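# Insert pale stick to lock six-bar wooden puzzle

## Task

Push the pale stick into the square opening of the wooden puzzle until equal lengths protrude on each side and all six bars are locked together. Then release it so the puzzle rests either directly on the table top or on a flat loose object lying on the table, not touching anything fixed to the table. At the end neither gripper may be in contact with the puzzle or any other loose object. Nothing may be put or knocked off the table.

## Robot and tools

Robot: two arms, left_arm and right_arm, facing each other across a table. Each has a parallel gripper. Loose objects may occasionally get a brief push from outside.

Frame: a single scene frame is shared by both arms. The origin is the table centre, +z is up, and the table surface is at z = +0.020 m. left_arm's base is on the +y side. The arm names do not match left or right in the images. Gripper frame: fingers point along its +x axis and close along its y axis. end_effector_position is the point between the finger pads, about 3 to 4 cm short of the fingertips. Reported hand positions can be slightly wrong, more so when the arm is stretched out.

Row format, used by both motion tools: 16 numbers in one flat list covering both arms. Send all 16 even if only one arm moves. Order: left_arm x, y, z, qw, qx, qy, qz, opening, then right_arm with the same eight. x, y, z are an absolute target position in metres in the scene frame. qw..qz are an absolute target orientation quaternion, w first, in the scene frame. Opening is absolute on a -1 to 1 scale. +1 is fully open (0.088 m). Empty fingers close fully at about -0.80, and values down to -1 close no further. Closing from fully open takes at least about 0.5 s.

execute_actions(actions): a list of actions, run in order. Each action is a list of up to 15 rows, and each row lasts one 1/30 s step. If an action has fewer rows, its last row repeats until 15 steps have run. An empty list just returns the current state and images. An action is rejected for both arms if any target lies more than 0.6 m from that gripper's current position along any of the gripper's own axes. If the first action fails that check against the last reported state, or any action is malformed, nothing runs. To hold an orientation, resend the same quaternion every row rather than copying the reported one, which drifts.

move(target, speed, blocking): target is one 16-number row as above, giving absolute poses. Each gripper travels in a straight line toward its pose, turning the shorter way, and both paths finish together. A move takes 0.5 to 10 s and is cut off at 10 s. speed is in m/s, 0.002 to 0.5, default 0.25. Rotation is capped at twice that value in rad/s. The opening is applied when the move starts. Paths do not avoid obstacles or the other arm. Grippers lag, can wander off the path, and can exceed the speed, especially when an arm is nearly fully extended. Faster contact and targets set deeper past a contact both press harder. blocking=false returns after 0.5 s while motion continues. Until a result shows the move has ended, other moves and action rows are refused, so call wait or stop first. The result adds a "move:" line giving the outcome: done, off_target, moving, held (a check blocked the final step) or fault. It also names the limits that acted: paced means the pose was clipped; held means some steps were blocked, after which the arm may jump faster than speed. If only one arm is named, the other finished normally. Each gripper's distance from its pose is also reported.

wait(seconds): 0 to 10. Lets time run while the arms keep their last commands. It returns early if a running move finishes.

stop(): brakes a running move. Braking needs room, more at speed. The fingers keep moving.

zoom_image(camera, region): enlarges part of the latest image from cam_high, cam_low, cam_left_wrist or cam_right_wrist. region is [x0, y0, x1, y1] in pixels from the top-left corner, at most 504 by 504. All images are 896x504.

finished_scene(scene): give the current scene's number. It ends that scene for good once the last command has been held. Only call it when the puzzle is assembled, resting properly, and released.

Results: the state line gives each arm's position, quaternion and velocities in m/s and rad/s. Hand target lines show the pose each controller is currently driving toward. A "pose unreachable" line means a clearance check altered or blocked commands to the named arm. grip_measured is the finger opening on the command scale, accurate to about 1 mm. While squeezing, it reads up to about 0.061 narrower than the actual pad gap. The last Joint positions value per arm is the opening in metres. grip_effort_n is motor effort in newtons: negative means closing, positive means opening. It saturates near 83 N, has an offset and noise, and stays nonzero at rest. Motor temperature from 50 °C triggers a MOTOR HOT warning. At 95 °C an OVER-TEMPERATURE FAULT stops the arm. If the motor does not cool, the arm goes limp.

Control behaviour: each step, the commanded pose is clamped to within 70 mm and 16 degrees of the measured pose. Position takes priority over orientation. Distant targets may need several actions. Friction can leave the gripper short of target or tilted, and tiny moves may not happen at all, so check pose after each move. Joint ranges (rad): waist -3.054 to 3.054, shoulder 0.000 to 3.142, elbow 0.000 to 2.356, wrist pitch -1.571 to 1.571, wrist yaw -1.571 to 1.571, wrist roll -3.142 to 3.142. Load limits (N m): waist 16.6, shoulder 20.6, elbow 20.5, wrist pitch 5.42, wrist yaw 5.4, wrist roll 5.07, including held weight. Exceeding one halts that arm for 10 s. For an arm that should stay still, resend its last reported full pose and intended opening in every call.

Gripping: command about 0.07 below grip_measured for a firm hold, and less for a lighter one. Parts thinner than about 3 mm receive reduced force. Pad force limit is roughly 34 to 49 N.

Avoid: arm-to-arm collisions or pressing (these end the scene), dropping or slamming parts, hard pushes, and anything leaving the table. Faster, smoother and lower-effort motion is preferred.

Each tool is called after "Call:" by a JSON object that holds its "fn" and its "kwargs", one argument or row to a line.

## Session

I'll start by looking at the scene.

Call:
{"fn": "execute_actions", "kwargs": {
  "actions": []
}}

Scene clock: 0.00 s.
left_arm: end_effector_position=(-0.1438, +0.3009, +0.1809) grip_measured=+1.000 grip_effort_n=n/a end_effector_quat_wxyz=(-0.198, +0.441, -0.692, -0.537) end_effector_velocity=(+0.001, +0.002, -0.002) end_effector_angular_velocity=(+0.007, -0.006, +0.003) | right_arm: end_effector_position=(+0.0070, -0.2403, +0.2955) grip_measured=+1.000 grip_effort_n=n/a end_effector_quat_wxyz=(-0.210, +0.861, +0.390, -0.251) end_effector_velocity=(-0.001, -0.000, -0.001) end_effector_angular_velocity=(-0.004, +0.004, +0.007)
Joint positions: left_arm=[-0.654  0.62   0.538 -0.785  0.198  2.346  0.088] | right_arm=[ 0.88   1.594  1.253 -0.811  1.273 -1.388  0.088]
Joint velocities: left_arm=[-0.007 -0.002 -0.002 -0.007 -0.007 -0.007  0.   ] | right_arm=[ 0.002 -0.002 -0.002  0.007 -0.007 -0.007  0.   ]
Heat: left arm: hottest waist 24 °C (+0.0 °C/min); right arm: hottest elbow 26 °C (+0.0 °C/min).
Hand target (left_arm): -0.144, +0.301, +0.181; +0.198, -0.441, +0.692, +0.537
Hand target (right_arm): +0.007, -0.240, +0.296; -0.210, +0.861, +0.390, -0.251

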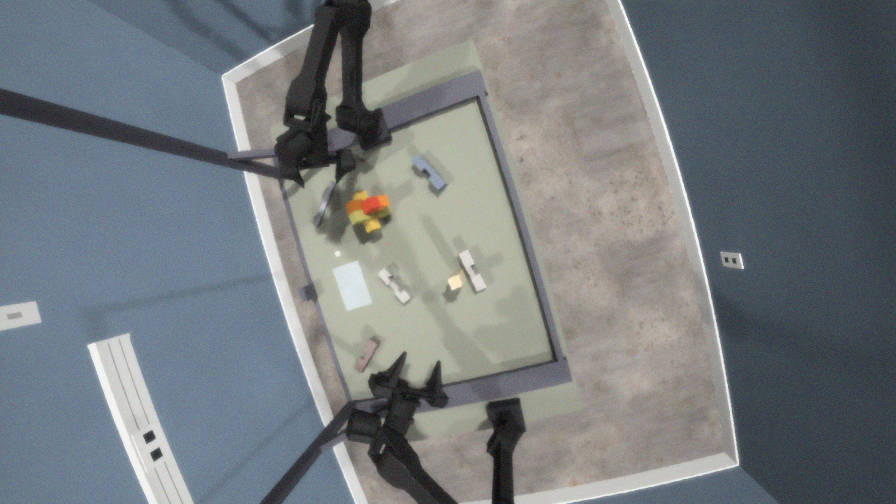

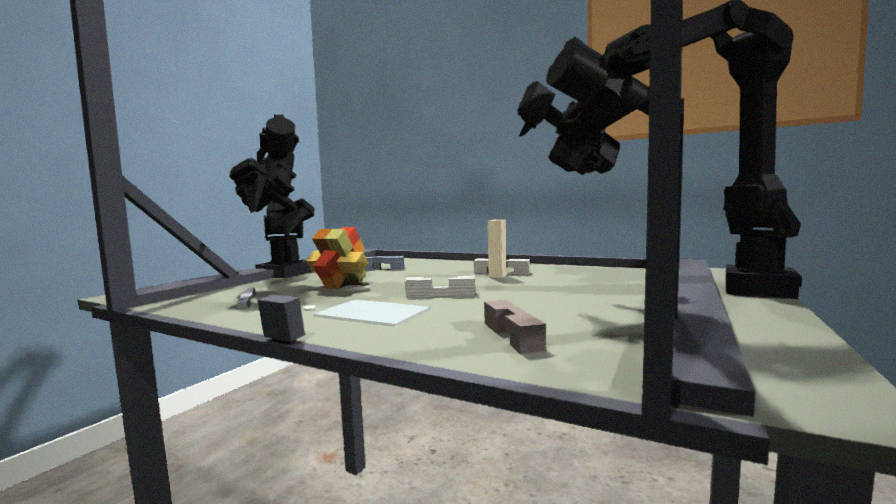

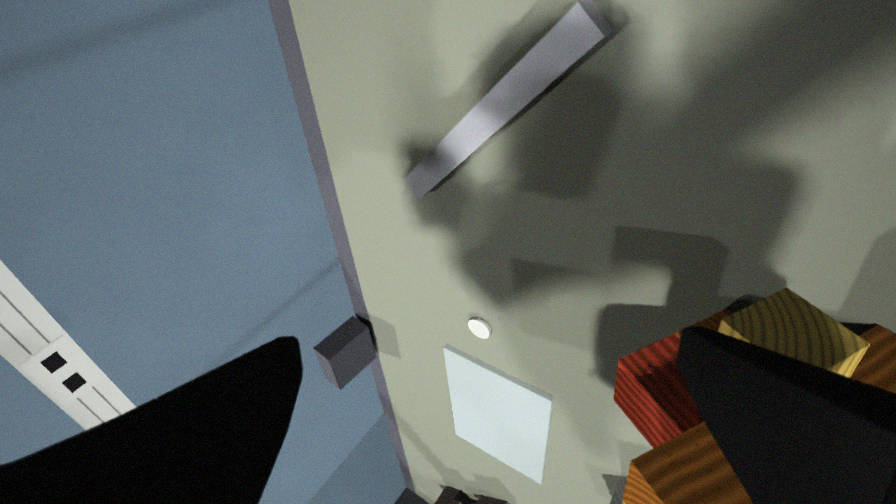

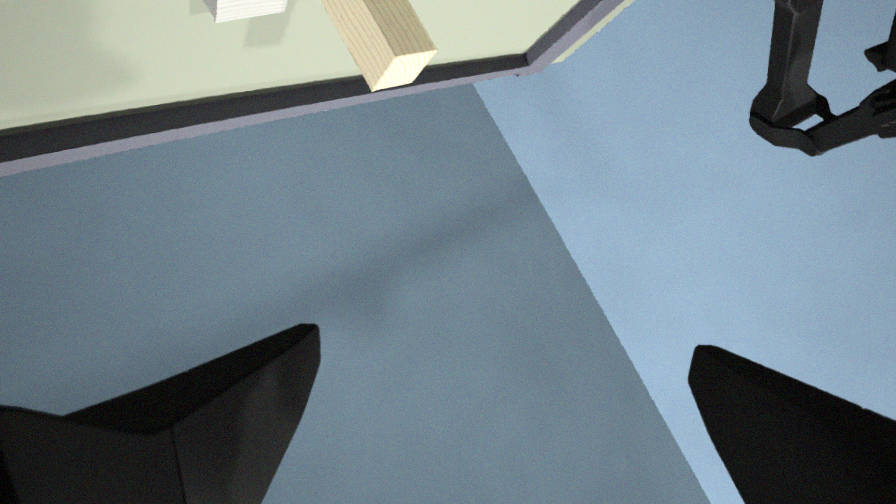

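Call:
{"fn": "zoom_image", "kwargs": {
  "camera": "cam_high",
  "region": [280, 130, 520, 390]
}}

Call:
{"fn": "zoom_image", "kwargs": {
  "camera": "cam_low",
  "region": [220, 190, 560, 360]
}}

Region (280, 130, 520, 390) of cam_high's 896x504 image, scaled by 1.938, with more detail than that image has; it fills the left 465 columns of this view, and the rest is white.

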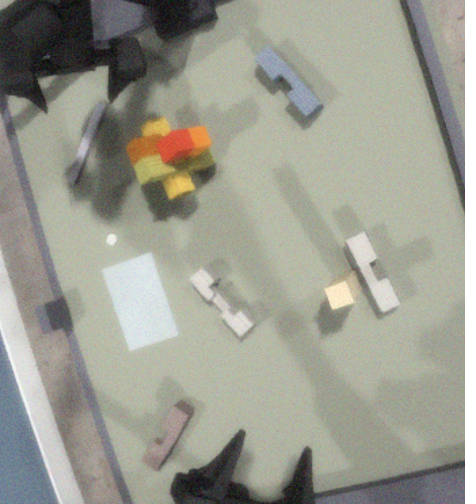

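Region (220, 190, 560, 360) of cam_low's 896x504 image, scaled by 1.482, with more detail than that image has.

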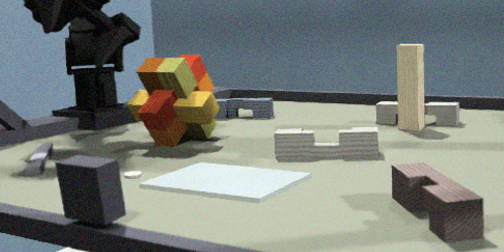

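Call:
{"fn": "zoom_image", "kwargs": {
  "camera": "cam_high",
  "region": [330, 175, 410, 250]
}}

Call:
{"fn": "zoom_image", "kwargs": {
  "camera": "cam_low",
  "region": [290, 215, 390, 300]
}}

Region (330, 175, 410, 250) of cam_high's 896x504 image, scaled by 6.300, with more detail than that image has; it fills the top 472 rows of this view, and the rest is white.

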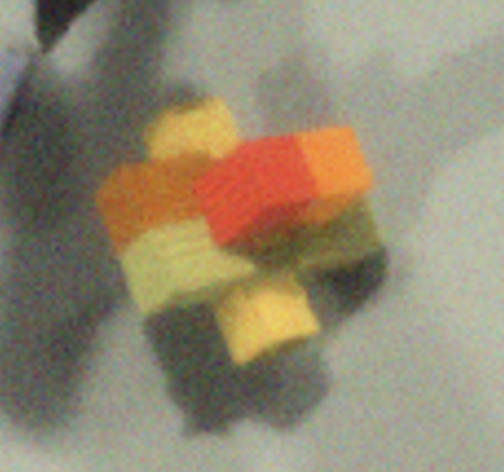

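Region (290, 215, 390, 300) of cam_low's 896x504 image, scaled by 5.040, with more detail than that image has; it fills the top 428 rows of this view, and the rest is white.

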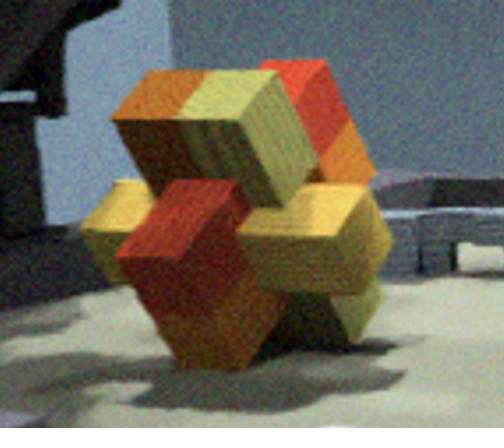

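Call:
{"fn": "move", "kwargs": {
  "target": [-0.065, 0.218, 0.25, 0.5421, 0.4116, 0.3454, -0.6460, 1.0, -0.04, -0.04, 0.13, 0.6626, 0, 0, 0.7490, 1.0],
  "speed": 0.35
}}

Scene clock: 124.57 s.
left_arm: end_effector_position=(-0.0646, +0.2200, +0.2485) grip_measured=+1.000 grip_effort_n=-1.6 end_effector_quat_wxyz=(+0.539, +0.415, +0.345, -0.647) end_effector_velocity=(+0.002, +0.004, +0.000) end_effector_angular_velocity=(+0.009, -0.013, -0.006) | right_arm: end_effector_position=(-0.0409, -0.0416, +0.1343) grip_measured=+1.000 grip_effort_n=-0.7 end_effector_quat_wxyz=(+0.662, +0.001, -0.000, +0.749) end_effector_velocity=(-0.002, -0.001, -0.001) end_effector_angular_velocity=(-0.006, -0.010, +0.010)
Joint positions: left_arm=[-0.317  1.068  1.082 -1.157 -0.046 -0.099  0.088] | right_arm=[0.48  2.354 1.113 1.243 0.292 0.001 0.088]
Joint velocities: left_arm=[-0.002 -0.007  0.002 -0.022 -0.007  0.007  0.   ] | right_arm=[ 0.002 -0.002 -0.002 -0.007 -0.007 -0.007  0.   ]
Heat: left arm: hottest elbow 34 °C (+3.0 °C/min); right arm: hottest elbow 32 °C (+1.0 °C/min).
Hand target (left_arm): -0.065, +0.218, +0.250; +0.540, +0.412, +0.348, -0.646
Hand target (right_arm): -0.041, -0.040, +0.129; +0.661, -0.001, +0.002, +0.751
Off the commanded pose (left_arm): 0.002 m, 1 deg.
Off the commanded pose (right_arm): 0.005 m, 0 deg.
move: done

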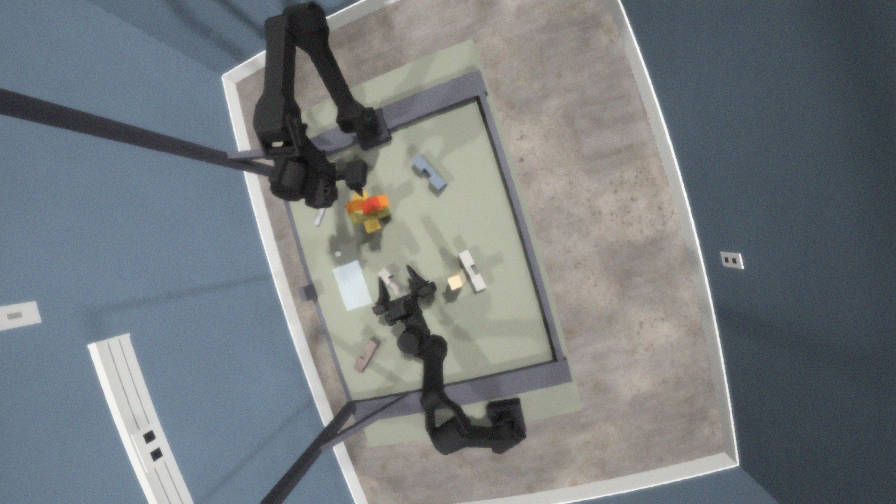

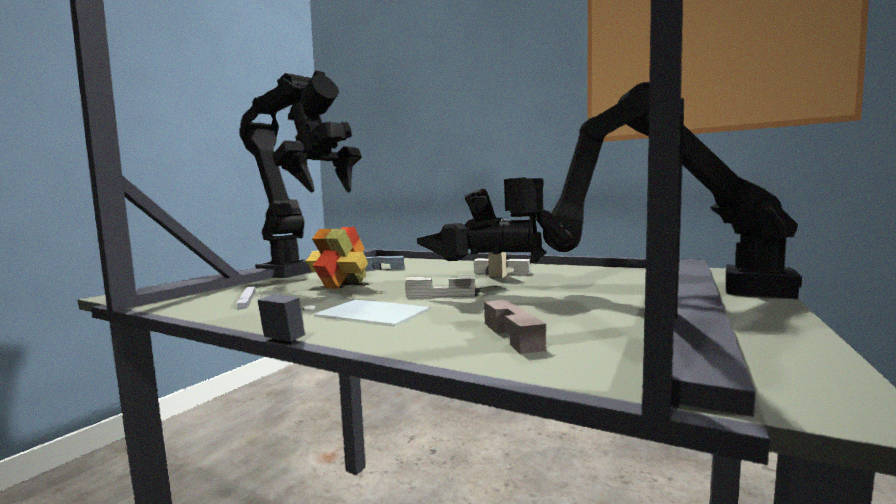

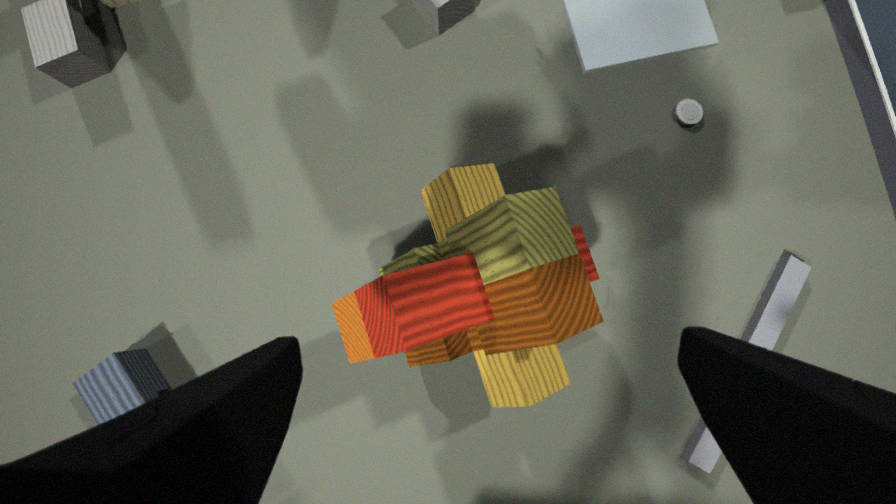

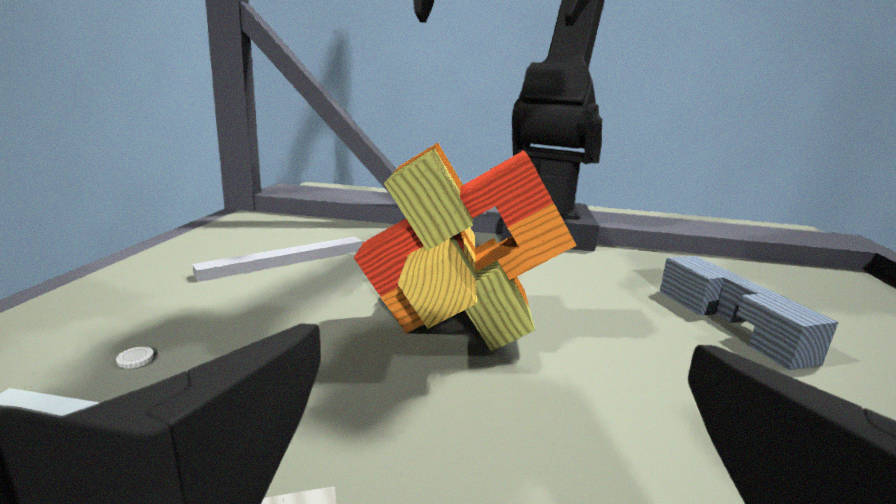

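Call:
{"fn": "zoom_image", "kwargs": {
  "camera": "cam_right_wrist",
  "region": [340, 125, 600, 365]
}}

Call:
{"fn": "zoom_image", "kwargs": {
  "camera": "cam_left_wrist",
  "region": [320, 150, 620, 420]
}}

Region (340, 125, 600, 365) of cam_right_wrist's 896x504 image, scaled by 1.938, with more detail than that image has; it fills the top 465 rows of this view, and the rest is white.

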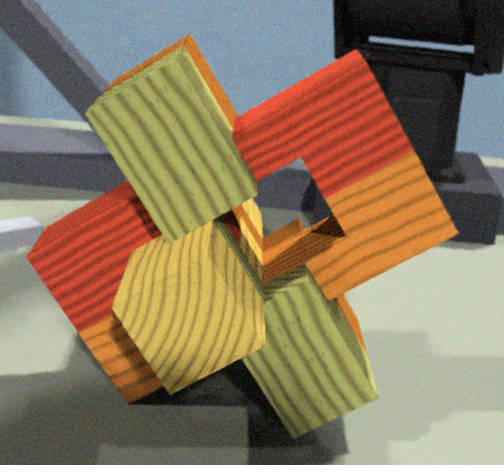

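Region (320, 150, 620, 420) of cam_left_wrist's 896x504 image, scaled by 1.680, with more detail than that image has; it fills the top 454 rows of this view, and the rest is white.

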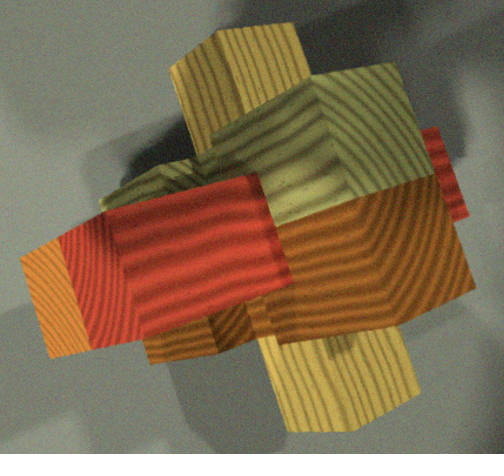

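Call:
{"fn": "zoom_image", "kwargs": {
  "camera": "cam_high",
  "region": [425, 240, 505, 310]
}}

Region (425, 240, 505, 310) of cam_high's 896x504 image, scaled by 6.300, with more detail than that image has; it fills the top 441 rows of this view, and the rest is white.

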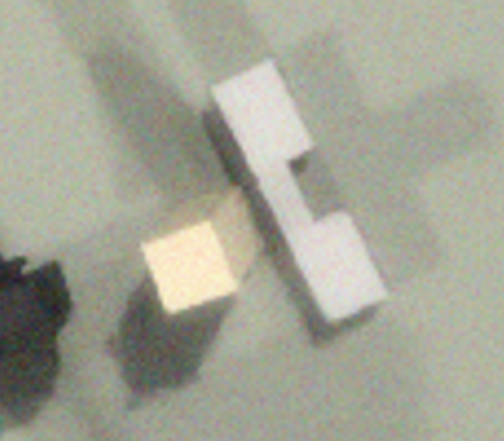

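Call:
{"fn": "zoom_image", "kwargs": {
  "camera": "cam_high",
  "region": [360, 250, 450, 330]
}}

Region (360, 250, 450, 330) of cam_high's 896x504 image, scaled by 5.600, with more detail than that image has.

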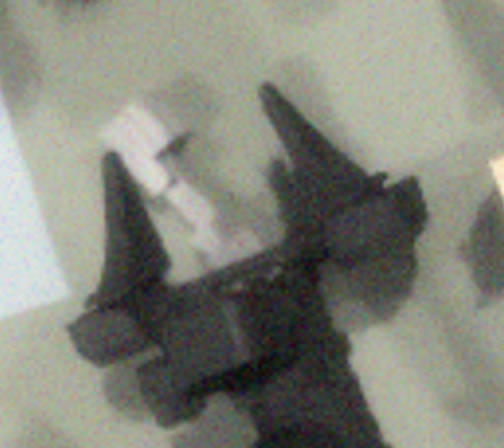

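Call:
{"fn": "zoom_image", "kwargs": {
  "camera": "cam_right_wrist",
  "region": [430, 185, 540, 295]
}}

Region (430, 185, 540, 295) of cam_right_wrist's 896x504 image, scaled by 4.582, with more detail than that image has.

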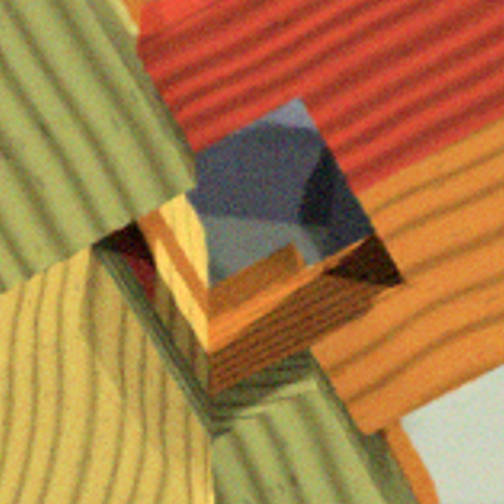

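Call:
{"fn": "move", "kwargs": {
  "target": [0.023, 0.2345, 0.1444, 0.3604, 0.0469, 0.6349, -0.6819, 1.0, 0.04, -0.19, 0.25, -0.2512, -0.6565, -0.4661, 0.5374, 1.0],
  "speed": 0.4
}}

Scene clock: 248.40 s.
left_arm: end_effector_position=(+0.0214, +0.2355, +0.1479) grip_measured=+1.000 grip_effort_n=-1.6 end_effector_quat_wxyz=(+0.358, +0.044, +0.632, -0.686) end_effector_velocity=(-0.002, +0.002, -0.001) end_effector_angular_velocity=(+0.019, +0.007, -0.002) | right_arm: end_effector_position=(+0.0414, -0.1931, +0.2523) grip_measured=+1.000 grip_effort_n=-1.2 end_effector_quat_wxyz=(+0.245, +0.657, +0.464, -0.541) end_effector_velocity=(+0.003, -0.002, -0.000) end_effector_angular_velocity=(-0.005, -0.011, +0.002)
Joint positions: left_arm=[ 0.76   1.513  0.741 -1.195  0.981  0.697  0.088] | right_arm=[ 0.364  1.739  1.649 -1.14   0.086 -2.355  0.088]
Joint velocities: left_arm=[-0.002  0.002 -0.002 -0.007 -0.007 -0.007  0.   ] | right_arm=[-0.002 -0.002 -0.002 -0.007  0.007 -0.007  0.   ]
Heat: left arm: hottest elbow 38 °C (+1.0 °C/min); right arm: hottest shoulder 34 °C (+1.0 °C/min).
Hand target (left_arm): +0.021, +0.236, +0.146; +0.355, +0.040, +0.636, -0.684
Hand target (right_arm): +0.041, -0.191, +0.251; +0.249, +0.659, +0.463, -0.539
Off the commanded pose (left_arm): 0.004 m, 1 deg.
Off the commanded pose (right_arm): 0.004 m, 1 deg.
move: done

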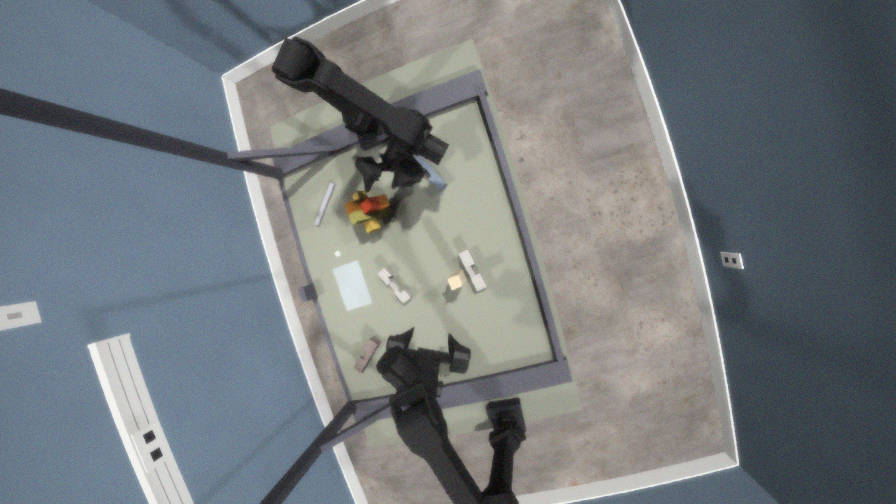

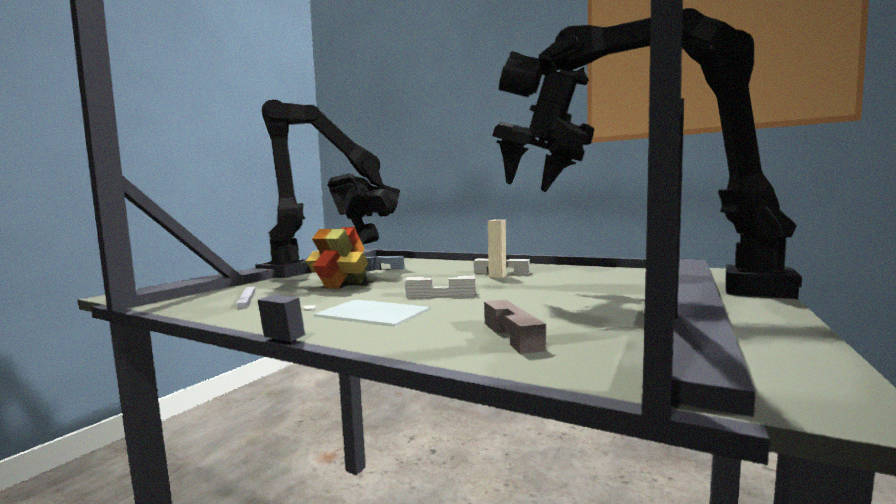

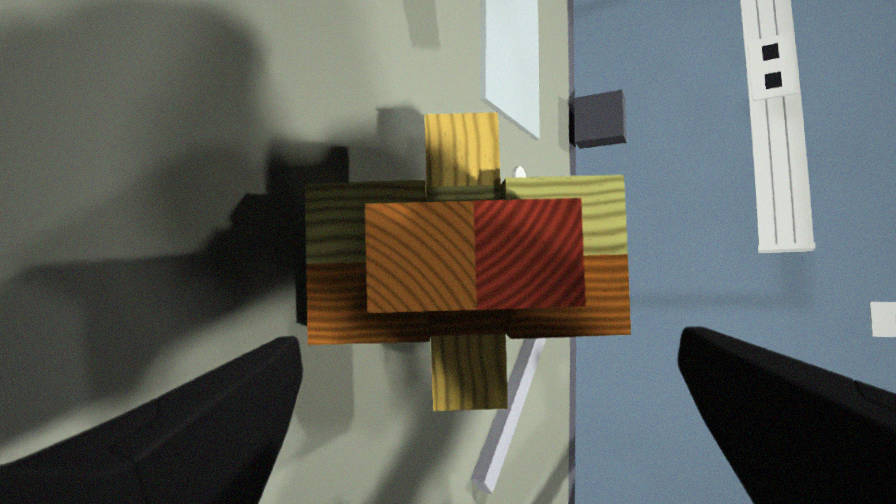

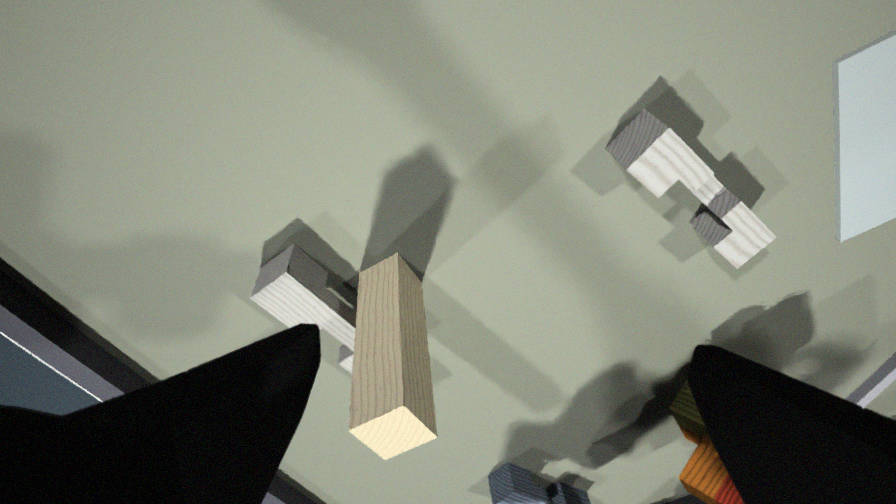

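Call:
{"fn": "move", "kwargs": {
  "target": [-0.023, 0.205, 0.111, 0.3604, 0.0469, 0.6349, -0.6819, 1.0, 0.118, -0.105, 0.199, -0.4126, -0.5691, -0.5893, 0.3985, 1.0],
  "speed": 0.15
}}

Scene clock: 275.07 s.
left_arm: end_effector_position=(-0.0207, +0.2037, +0.1102) grip_measured=+1.000 grip_effort_n=-1.6 end_effector_quat_wxyz=(+0.363, +0.049, +0.634, -0.681) end_effector_velocity=(+0.002, -0.001, -0.003) end_effector_angular_velocity=(+0.008, -0.020, +0.010) | right_arm: end_effector_position=(+0.1184, -0.1076, +0.2016) grip_measured=+1.000 grip_effort_n=-1.2 end_effector_quat_wxyz=(+0.411, +0.572, +0.588, -0.397) end_effector_velocity=(+0.004, +0.003, +0.008) end_effector_angular_velocity=(+0.018, -0.013, +0.011)
Joint positions: left_arm=[ 0.484  1.48   0.565 -0.615  1.016  0.179  0.088] | right_arm=[ 0.123  2.008  1.799 -1.009  0.012 -3.118  0.088]
Joint velocities: left_arm=[-0.002 -0.002 -0.002  0.022 -0.022 -0.022  0.   ] | right_arm=[-0.007 -0.002  0.022 -0.007  0.007 -0.022  0.   ]
Heat: left arm: hottest elbow 34 °C (-3.0 °C/min); right arm: hottest elbow 34 °C (+1.0 °C/min).
Hand target (left_arm): -0.023, +0.206, +0.110; +0.362, +0.049, +0.635, -0.681
Hand target (right_arm): +0.118, -0.105, +0.199; +0.412, +0.569, +0.590, -0.399
Off the commanded pose (left_arm): 0.003 m, 0 deg.
Off the commanded pose (right_arm): 0.004 m, 0 deg.
move: done

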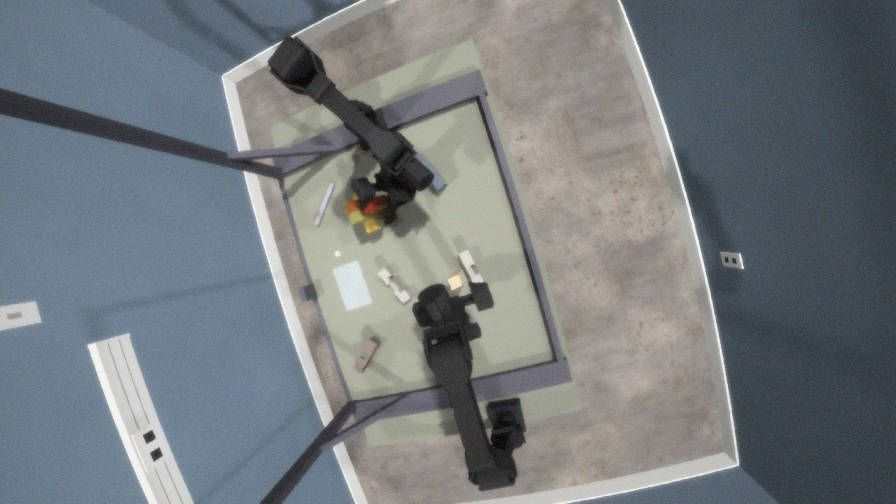

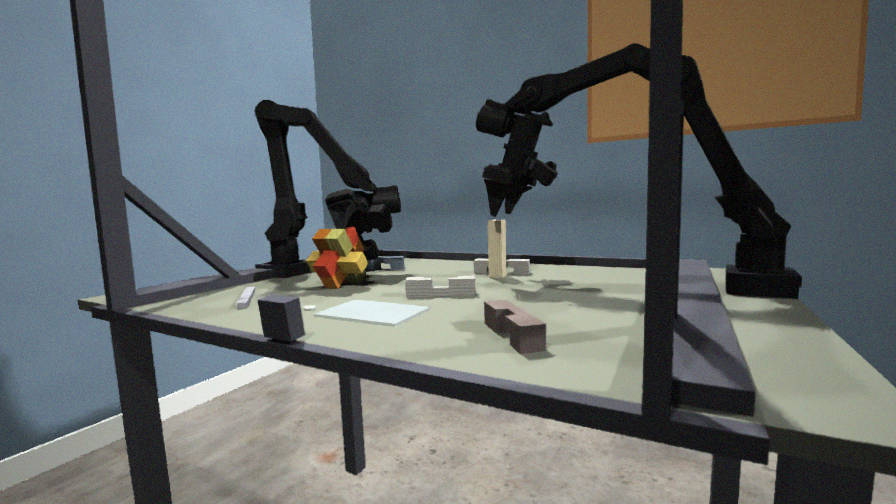

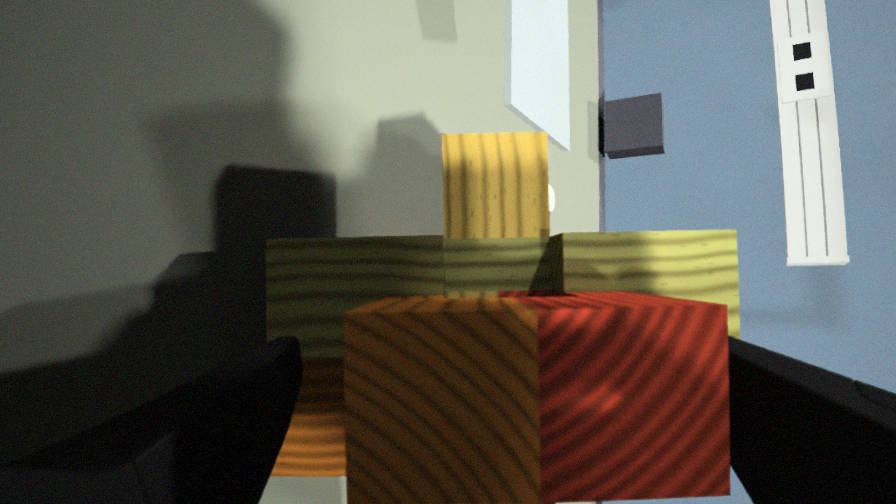

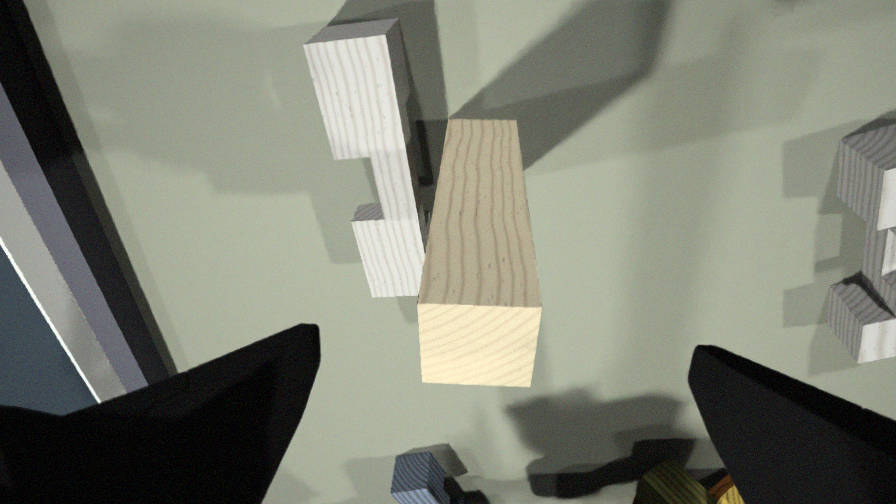

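Call:
{"fn": "move", "kwargs": {
  "target": [-0.026, 0.2055, 0.116, 0.3604, 0.0469, 0.6349, -0.6819, 0.8, 0.125, -0.084, 0.155, -0.4126, -0.5691, -0.5893, 0.3985, 0.5],
  "speed": 0.06
}}

Scene clock: 298.47 s.
left_arm: end_effector_position=(-0.0239, +0.2037, +0.1151) grip_measured=+0.803 grip_effort_n=-16.0 end_effector_quat_wxyz=(+0.362, +0.048, +0.634, -0.682) end_effector_velocity=(-0.001, +0.002, -0.001) end_effector_angular_velocity=(+0.015, +0.000, +0.002) | right_arm: end_effector_position=(+0.1247, -0.0820, +0.1656) grip_measured=+0.502 grip_effort_n=-14.7 end_effector_quat_wxyz=(+0.405, +0.577, +0.591, -0.392) end_effector_velocity=(+0.002, +0.004, +0.002) end_effector_angular_velocity=(+0.022, -0.003, -0.012)
Joint positions: left_arm=[ 0.47   1.453  0.564 -0.619  1.017  0.154  0.078] | right_arm=[ 0.106  2.101  1.788 -0.885  0.009 -3.132  0.064]
Joint velocities: left_arm=[-0.002 -0.002 -0.002 -0.007 -0.007 -0.007 -0.   ] | right_arm=[-0.002 -0.002 -0.002  0.022  0.007  0.007 -0.   ]
Heat: left arm: hottest elbow 33 °C (-5.1 °C/min); right arm: hottest elbow 35 °C (+1.0 °C/min).
Hand target (left_arm): -0.026, +0.205, +0.116; +0.360, +0.047, +0.635, -0.682
Hand target (right_arm): +0.125, -0.084, +0.155; +0.411, +0.570, +0.588, -0.400
Off the commanded pose (left_arm): 0.003 m, 0 deg.
Off the commanded pose (right_arm): 0.011 m, 1 deg.
joint sent to its limit (right arm) — the command would take joint 6 (wrist roll) past its lower limit, so that joint was sent only as far as its limit.
move: off_target (right_arm)

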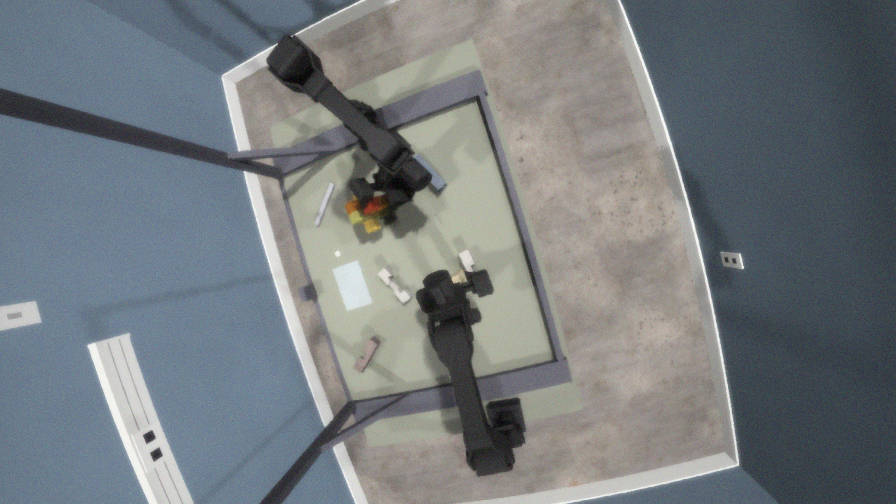

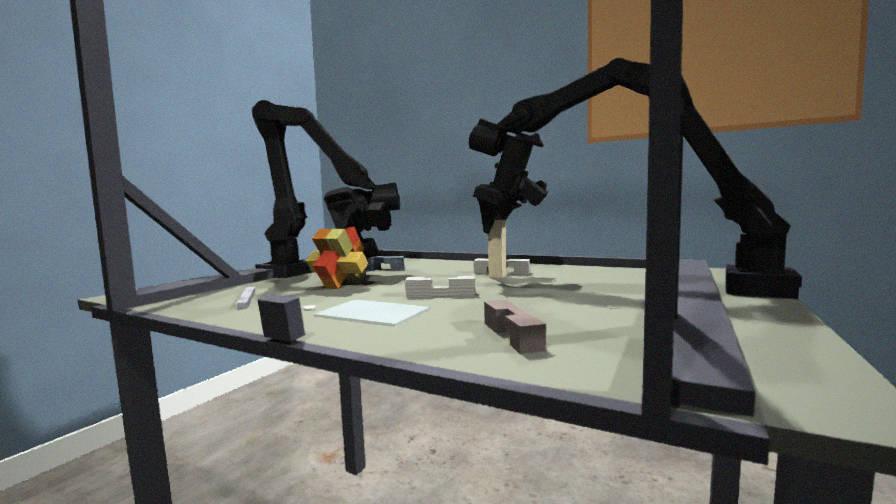

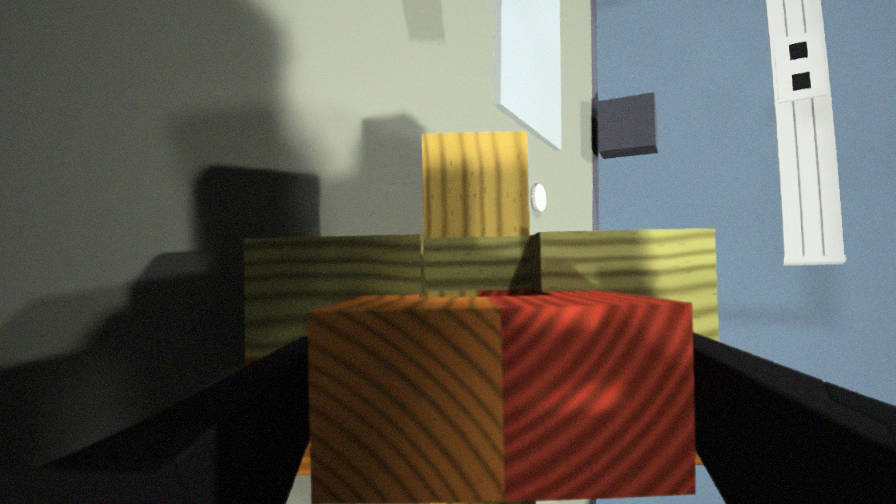

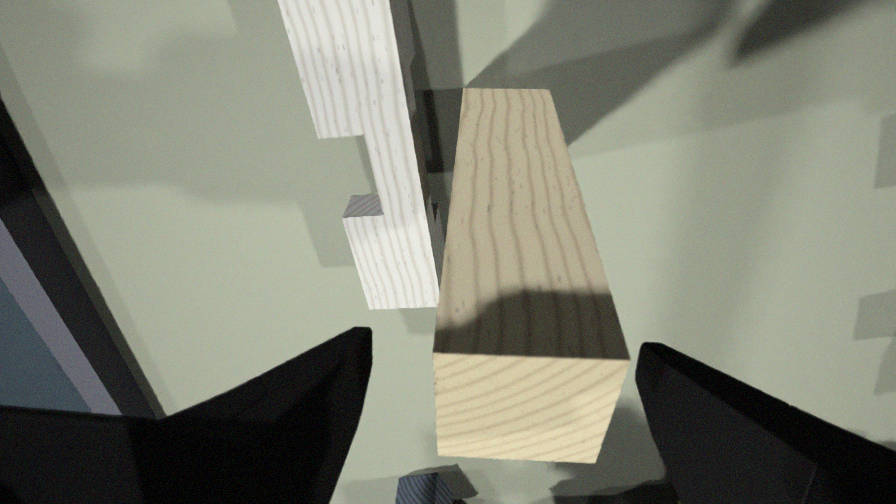

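Call:
{"fn": "execute_actions", "kwargs": {
  "actions": [
    [[-0.026,0.2055,0.116,0.3604,0.0469,0.6349,-0.6819,0.75,0.1247,-0.083,0.1645,-0.4126,-0.5691,-0.5893,0.3985,0.42],[-0.026,0.2055,0.116,0.3604,0.0469,0.6349,-0.6819,0.71,0.1247,-0.083,0.1645,-0.4126,-0.5691,-0.5893,0.3985,0.34],[-0.026,0.2055,0.116,0.3604,0.0469,0.6349,-0.6819,0.67,0.1247,-0.083,0.1645,-0.4126,-0.5691,-0.5893,0.3985,0.26],[-0.026,0.2055,0.116,0.3604,0.0469,0.6349,-0.6819,0.64,0.1247,-0.083,0.1645,-0.4126,-0.5691,-0.5893,0.3985,0.18],[-0.026,0.2055,0.116,0.3604,0.0469,0.6349,-0.6819,0.61,0.1247,-0.083,0.1645,-0.4126,-0.5691,-0.5893,0.3985,0.11],[-0.026,0.2055,0.116,0.3604,0.0469,0.6349,-0.6819,0.58,0.1247,-0.083,0.1645,-0.4126,-0.5691,-0.5893,0.3985,0.04],[-0.026,0.2055,0.116,0.3604,0.0469,0.6349,-0.6819,0.55,0.1247,-0.083,0.1645,-0.4126,-0.5691,-0.5893,0.3985,-0.02],[-0.026,0.2055,0.116,0.3604,0.0469,0.6349,-0.6819,0.53,0.1247,-0.083,0.1645,-0.4126,-0.5691,-0.5893,0.3985,-0.07],[-0.026,0.2055,0.116,0.3604,0.0469,0.6349,-0.6819,0.51,0.1247,-0.083,0.1645,-0.4126,-0.5691,-0.5893,0.3985,-0.11],[-0.026,0.2055,0.116,0.3604,0.0469,0.6349,-0.6819,0.49,0.1247,-0.083,0.1645,-0.4126,-0.5691,-0.5893,0.3985,-0.14],[-0.026,0.2055,0.116,0.3604,0.0469,0.6349,-0.6819,0.47,0.1247,-0.083,0.1645,-0.4126,-0.5691,-0.5893,0.3985,-0.16],[-0.026,0.2055,0.116,0.3604,0.0469,0.6349,-0.6819,0.45,0.1247,-0.083,0.1645,-0.4126,-0.5691,-0.5893,0.3985,-0.18],[-0.026,0.2055,0.116,0.3604,0.0469,0.6349,-0.6819,0.43,0.1247,-0.083,0.1645,-0.4126,-0.5691,-0.5893,0.3985,-0.20],[-0.026,0.2055,0.116,0.3604,0.0469,0.6349,-0.6819,0.41,0.1247,-0.083,0.1645,-0.4126,-0.5691,-0.5893,0.3985,-0.22],[-0.026,0.2055,0.116,0.3604,0.0469,0.6349,-0.6819,0.39,0.1247,-0.083,0.1645,-0.4126,-0.5691,-0.5893,0.3985,-0.24]]
  ]
}}

Scene clock: 312.13 s.
left_arm: end_effector_position=(-0.0240, +0.2037, +0.1152) grip_measured=+0.462 grip_effort_n=-83.5 end_effector_quat_wxyz=(+0.362, +0.048, +0.634, -0.682) end_effector_velocity=(-0.002, +0.004, -0.004) end_effector_angular_velocity=(+0.027, -0.010, -0.002) | right_arm: end_effector_position=(+0.1247, -0.0849, +0.1685) grip_measured=-0.174 grip_effort_n=-81.6 end_effector_quat_wxyz=(+0.410, +0.574, +0.588, -0.396) end_effector_velocity=(+0.002, +0.002, +0.000) end_effector_angular_velocity=(+0.008, -0.009, +0.002)
Joint positions: left_arm=[ 0.47   1.452  0.564 -0.62   1.017  0.153  0.062] | right_arm=[ 0.106  2.101  1.805 -0.918  0.008 -3.132  0.03 ]
Joint velocities: left_arm=[-0.007 -0.002 -0.007 -0.007 -0.022 -0.007 -0.   ] | right_arm=[-0.002  0.002  0.002  0.007  0.007 -0.007 -0.028]
Heat: left arm: hottest elbow 32 °C (-5.0 °C/min); right arm: hottest shoulder 34 °C (+0.0 °C/min).
Hand target (left_arm): -0.026, +0.205, +0.116; +0.360, +0.047, +0.635, -0.682
Hand target (right_arm): +0.125, -0.083, +0.165; +0.412, +0.571, +0.588, -0.399
Off the commanded pose (left_arm): 0.003 m, 0 deg.
Off the commanded pose (right_arm): 0.004 m, 1 deg.
joint sent to its limit (right arm) — the command would take joint 6 (wrist roll) past its lower limit, so that joint was sent only as far as its limit.

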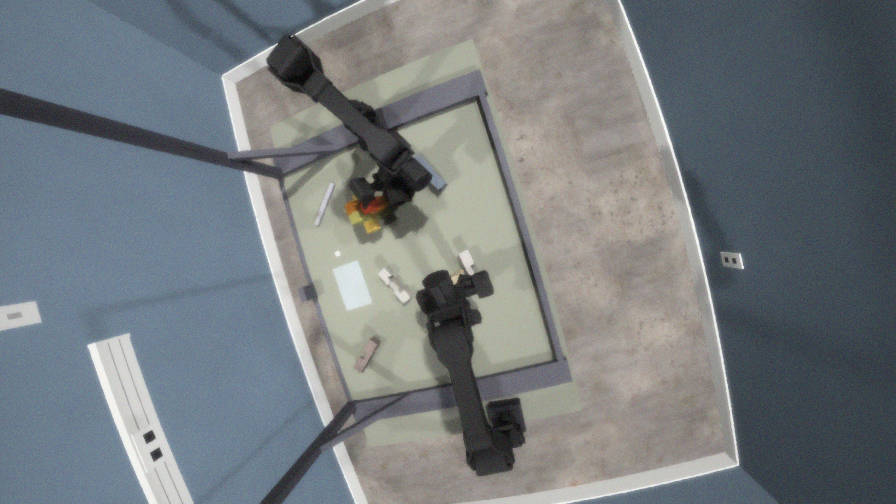

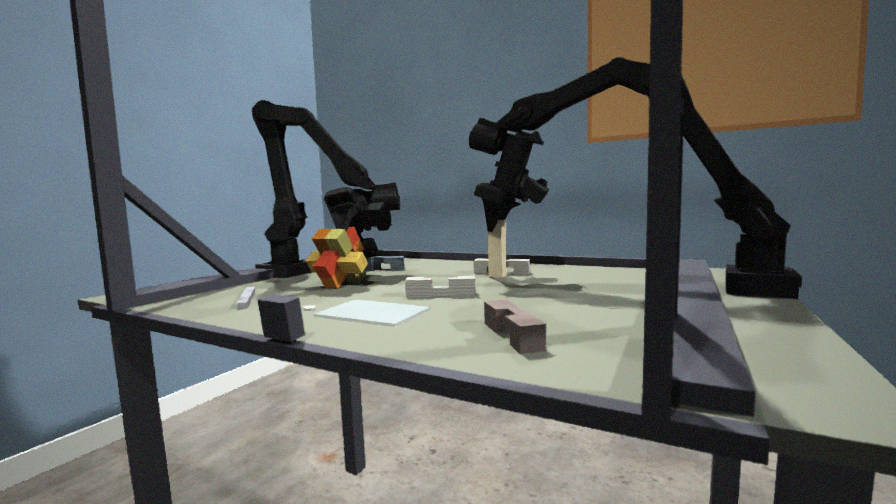

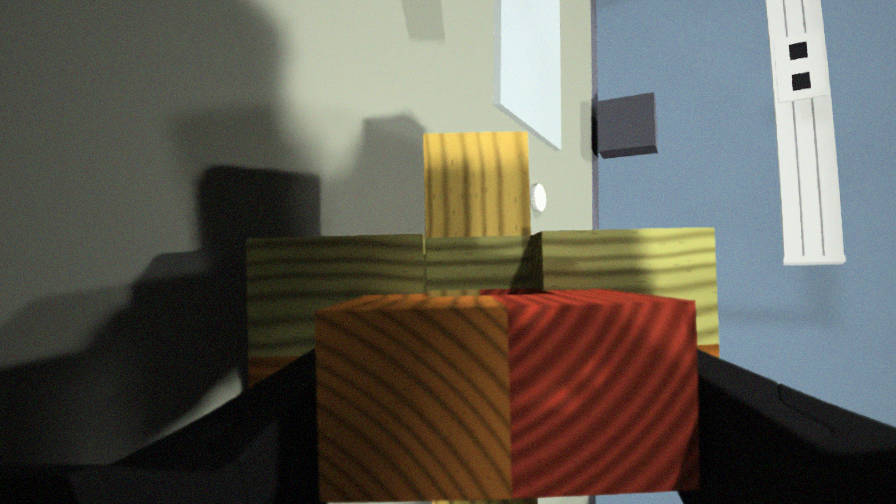

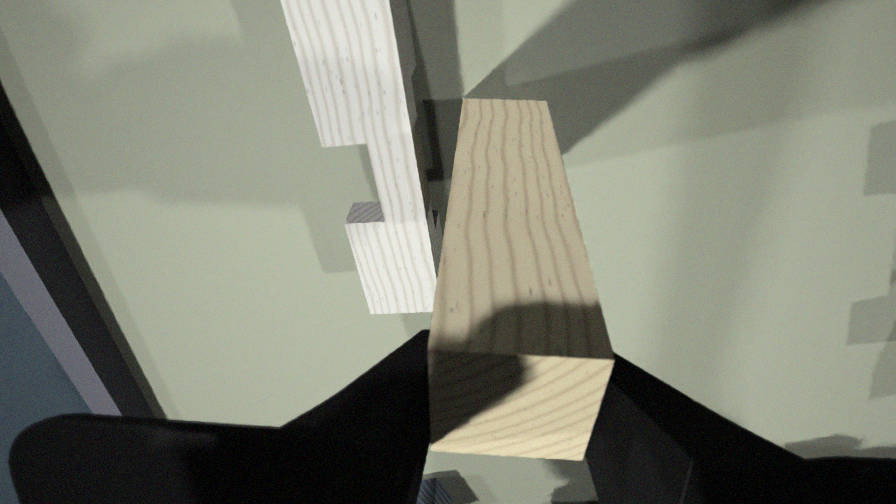

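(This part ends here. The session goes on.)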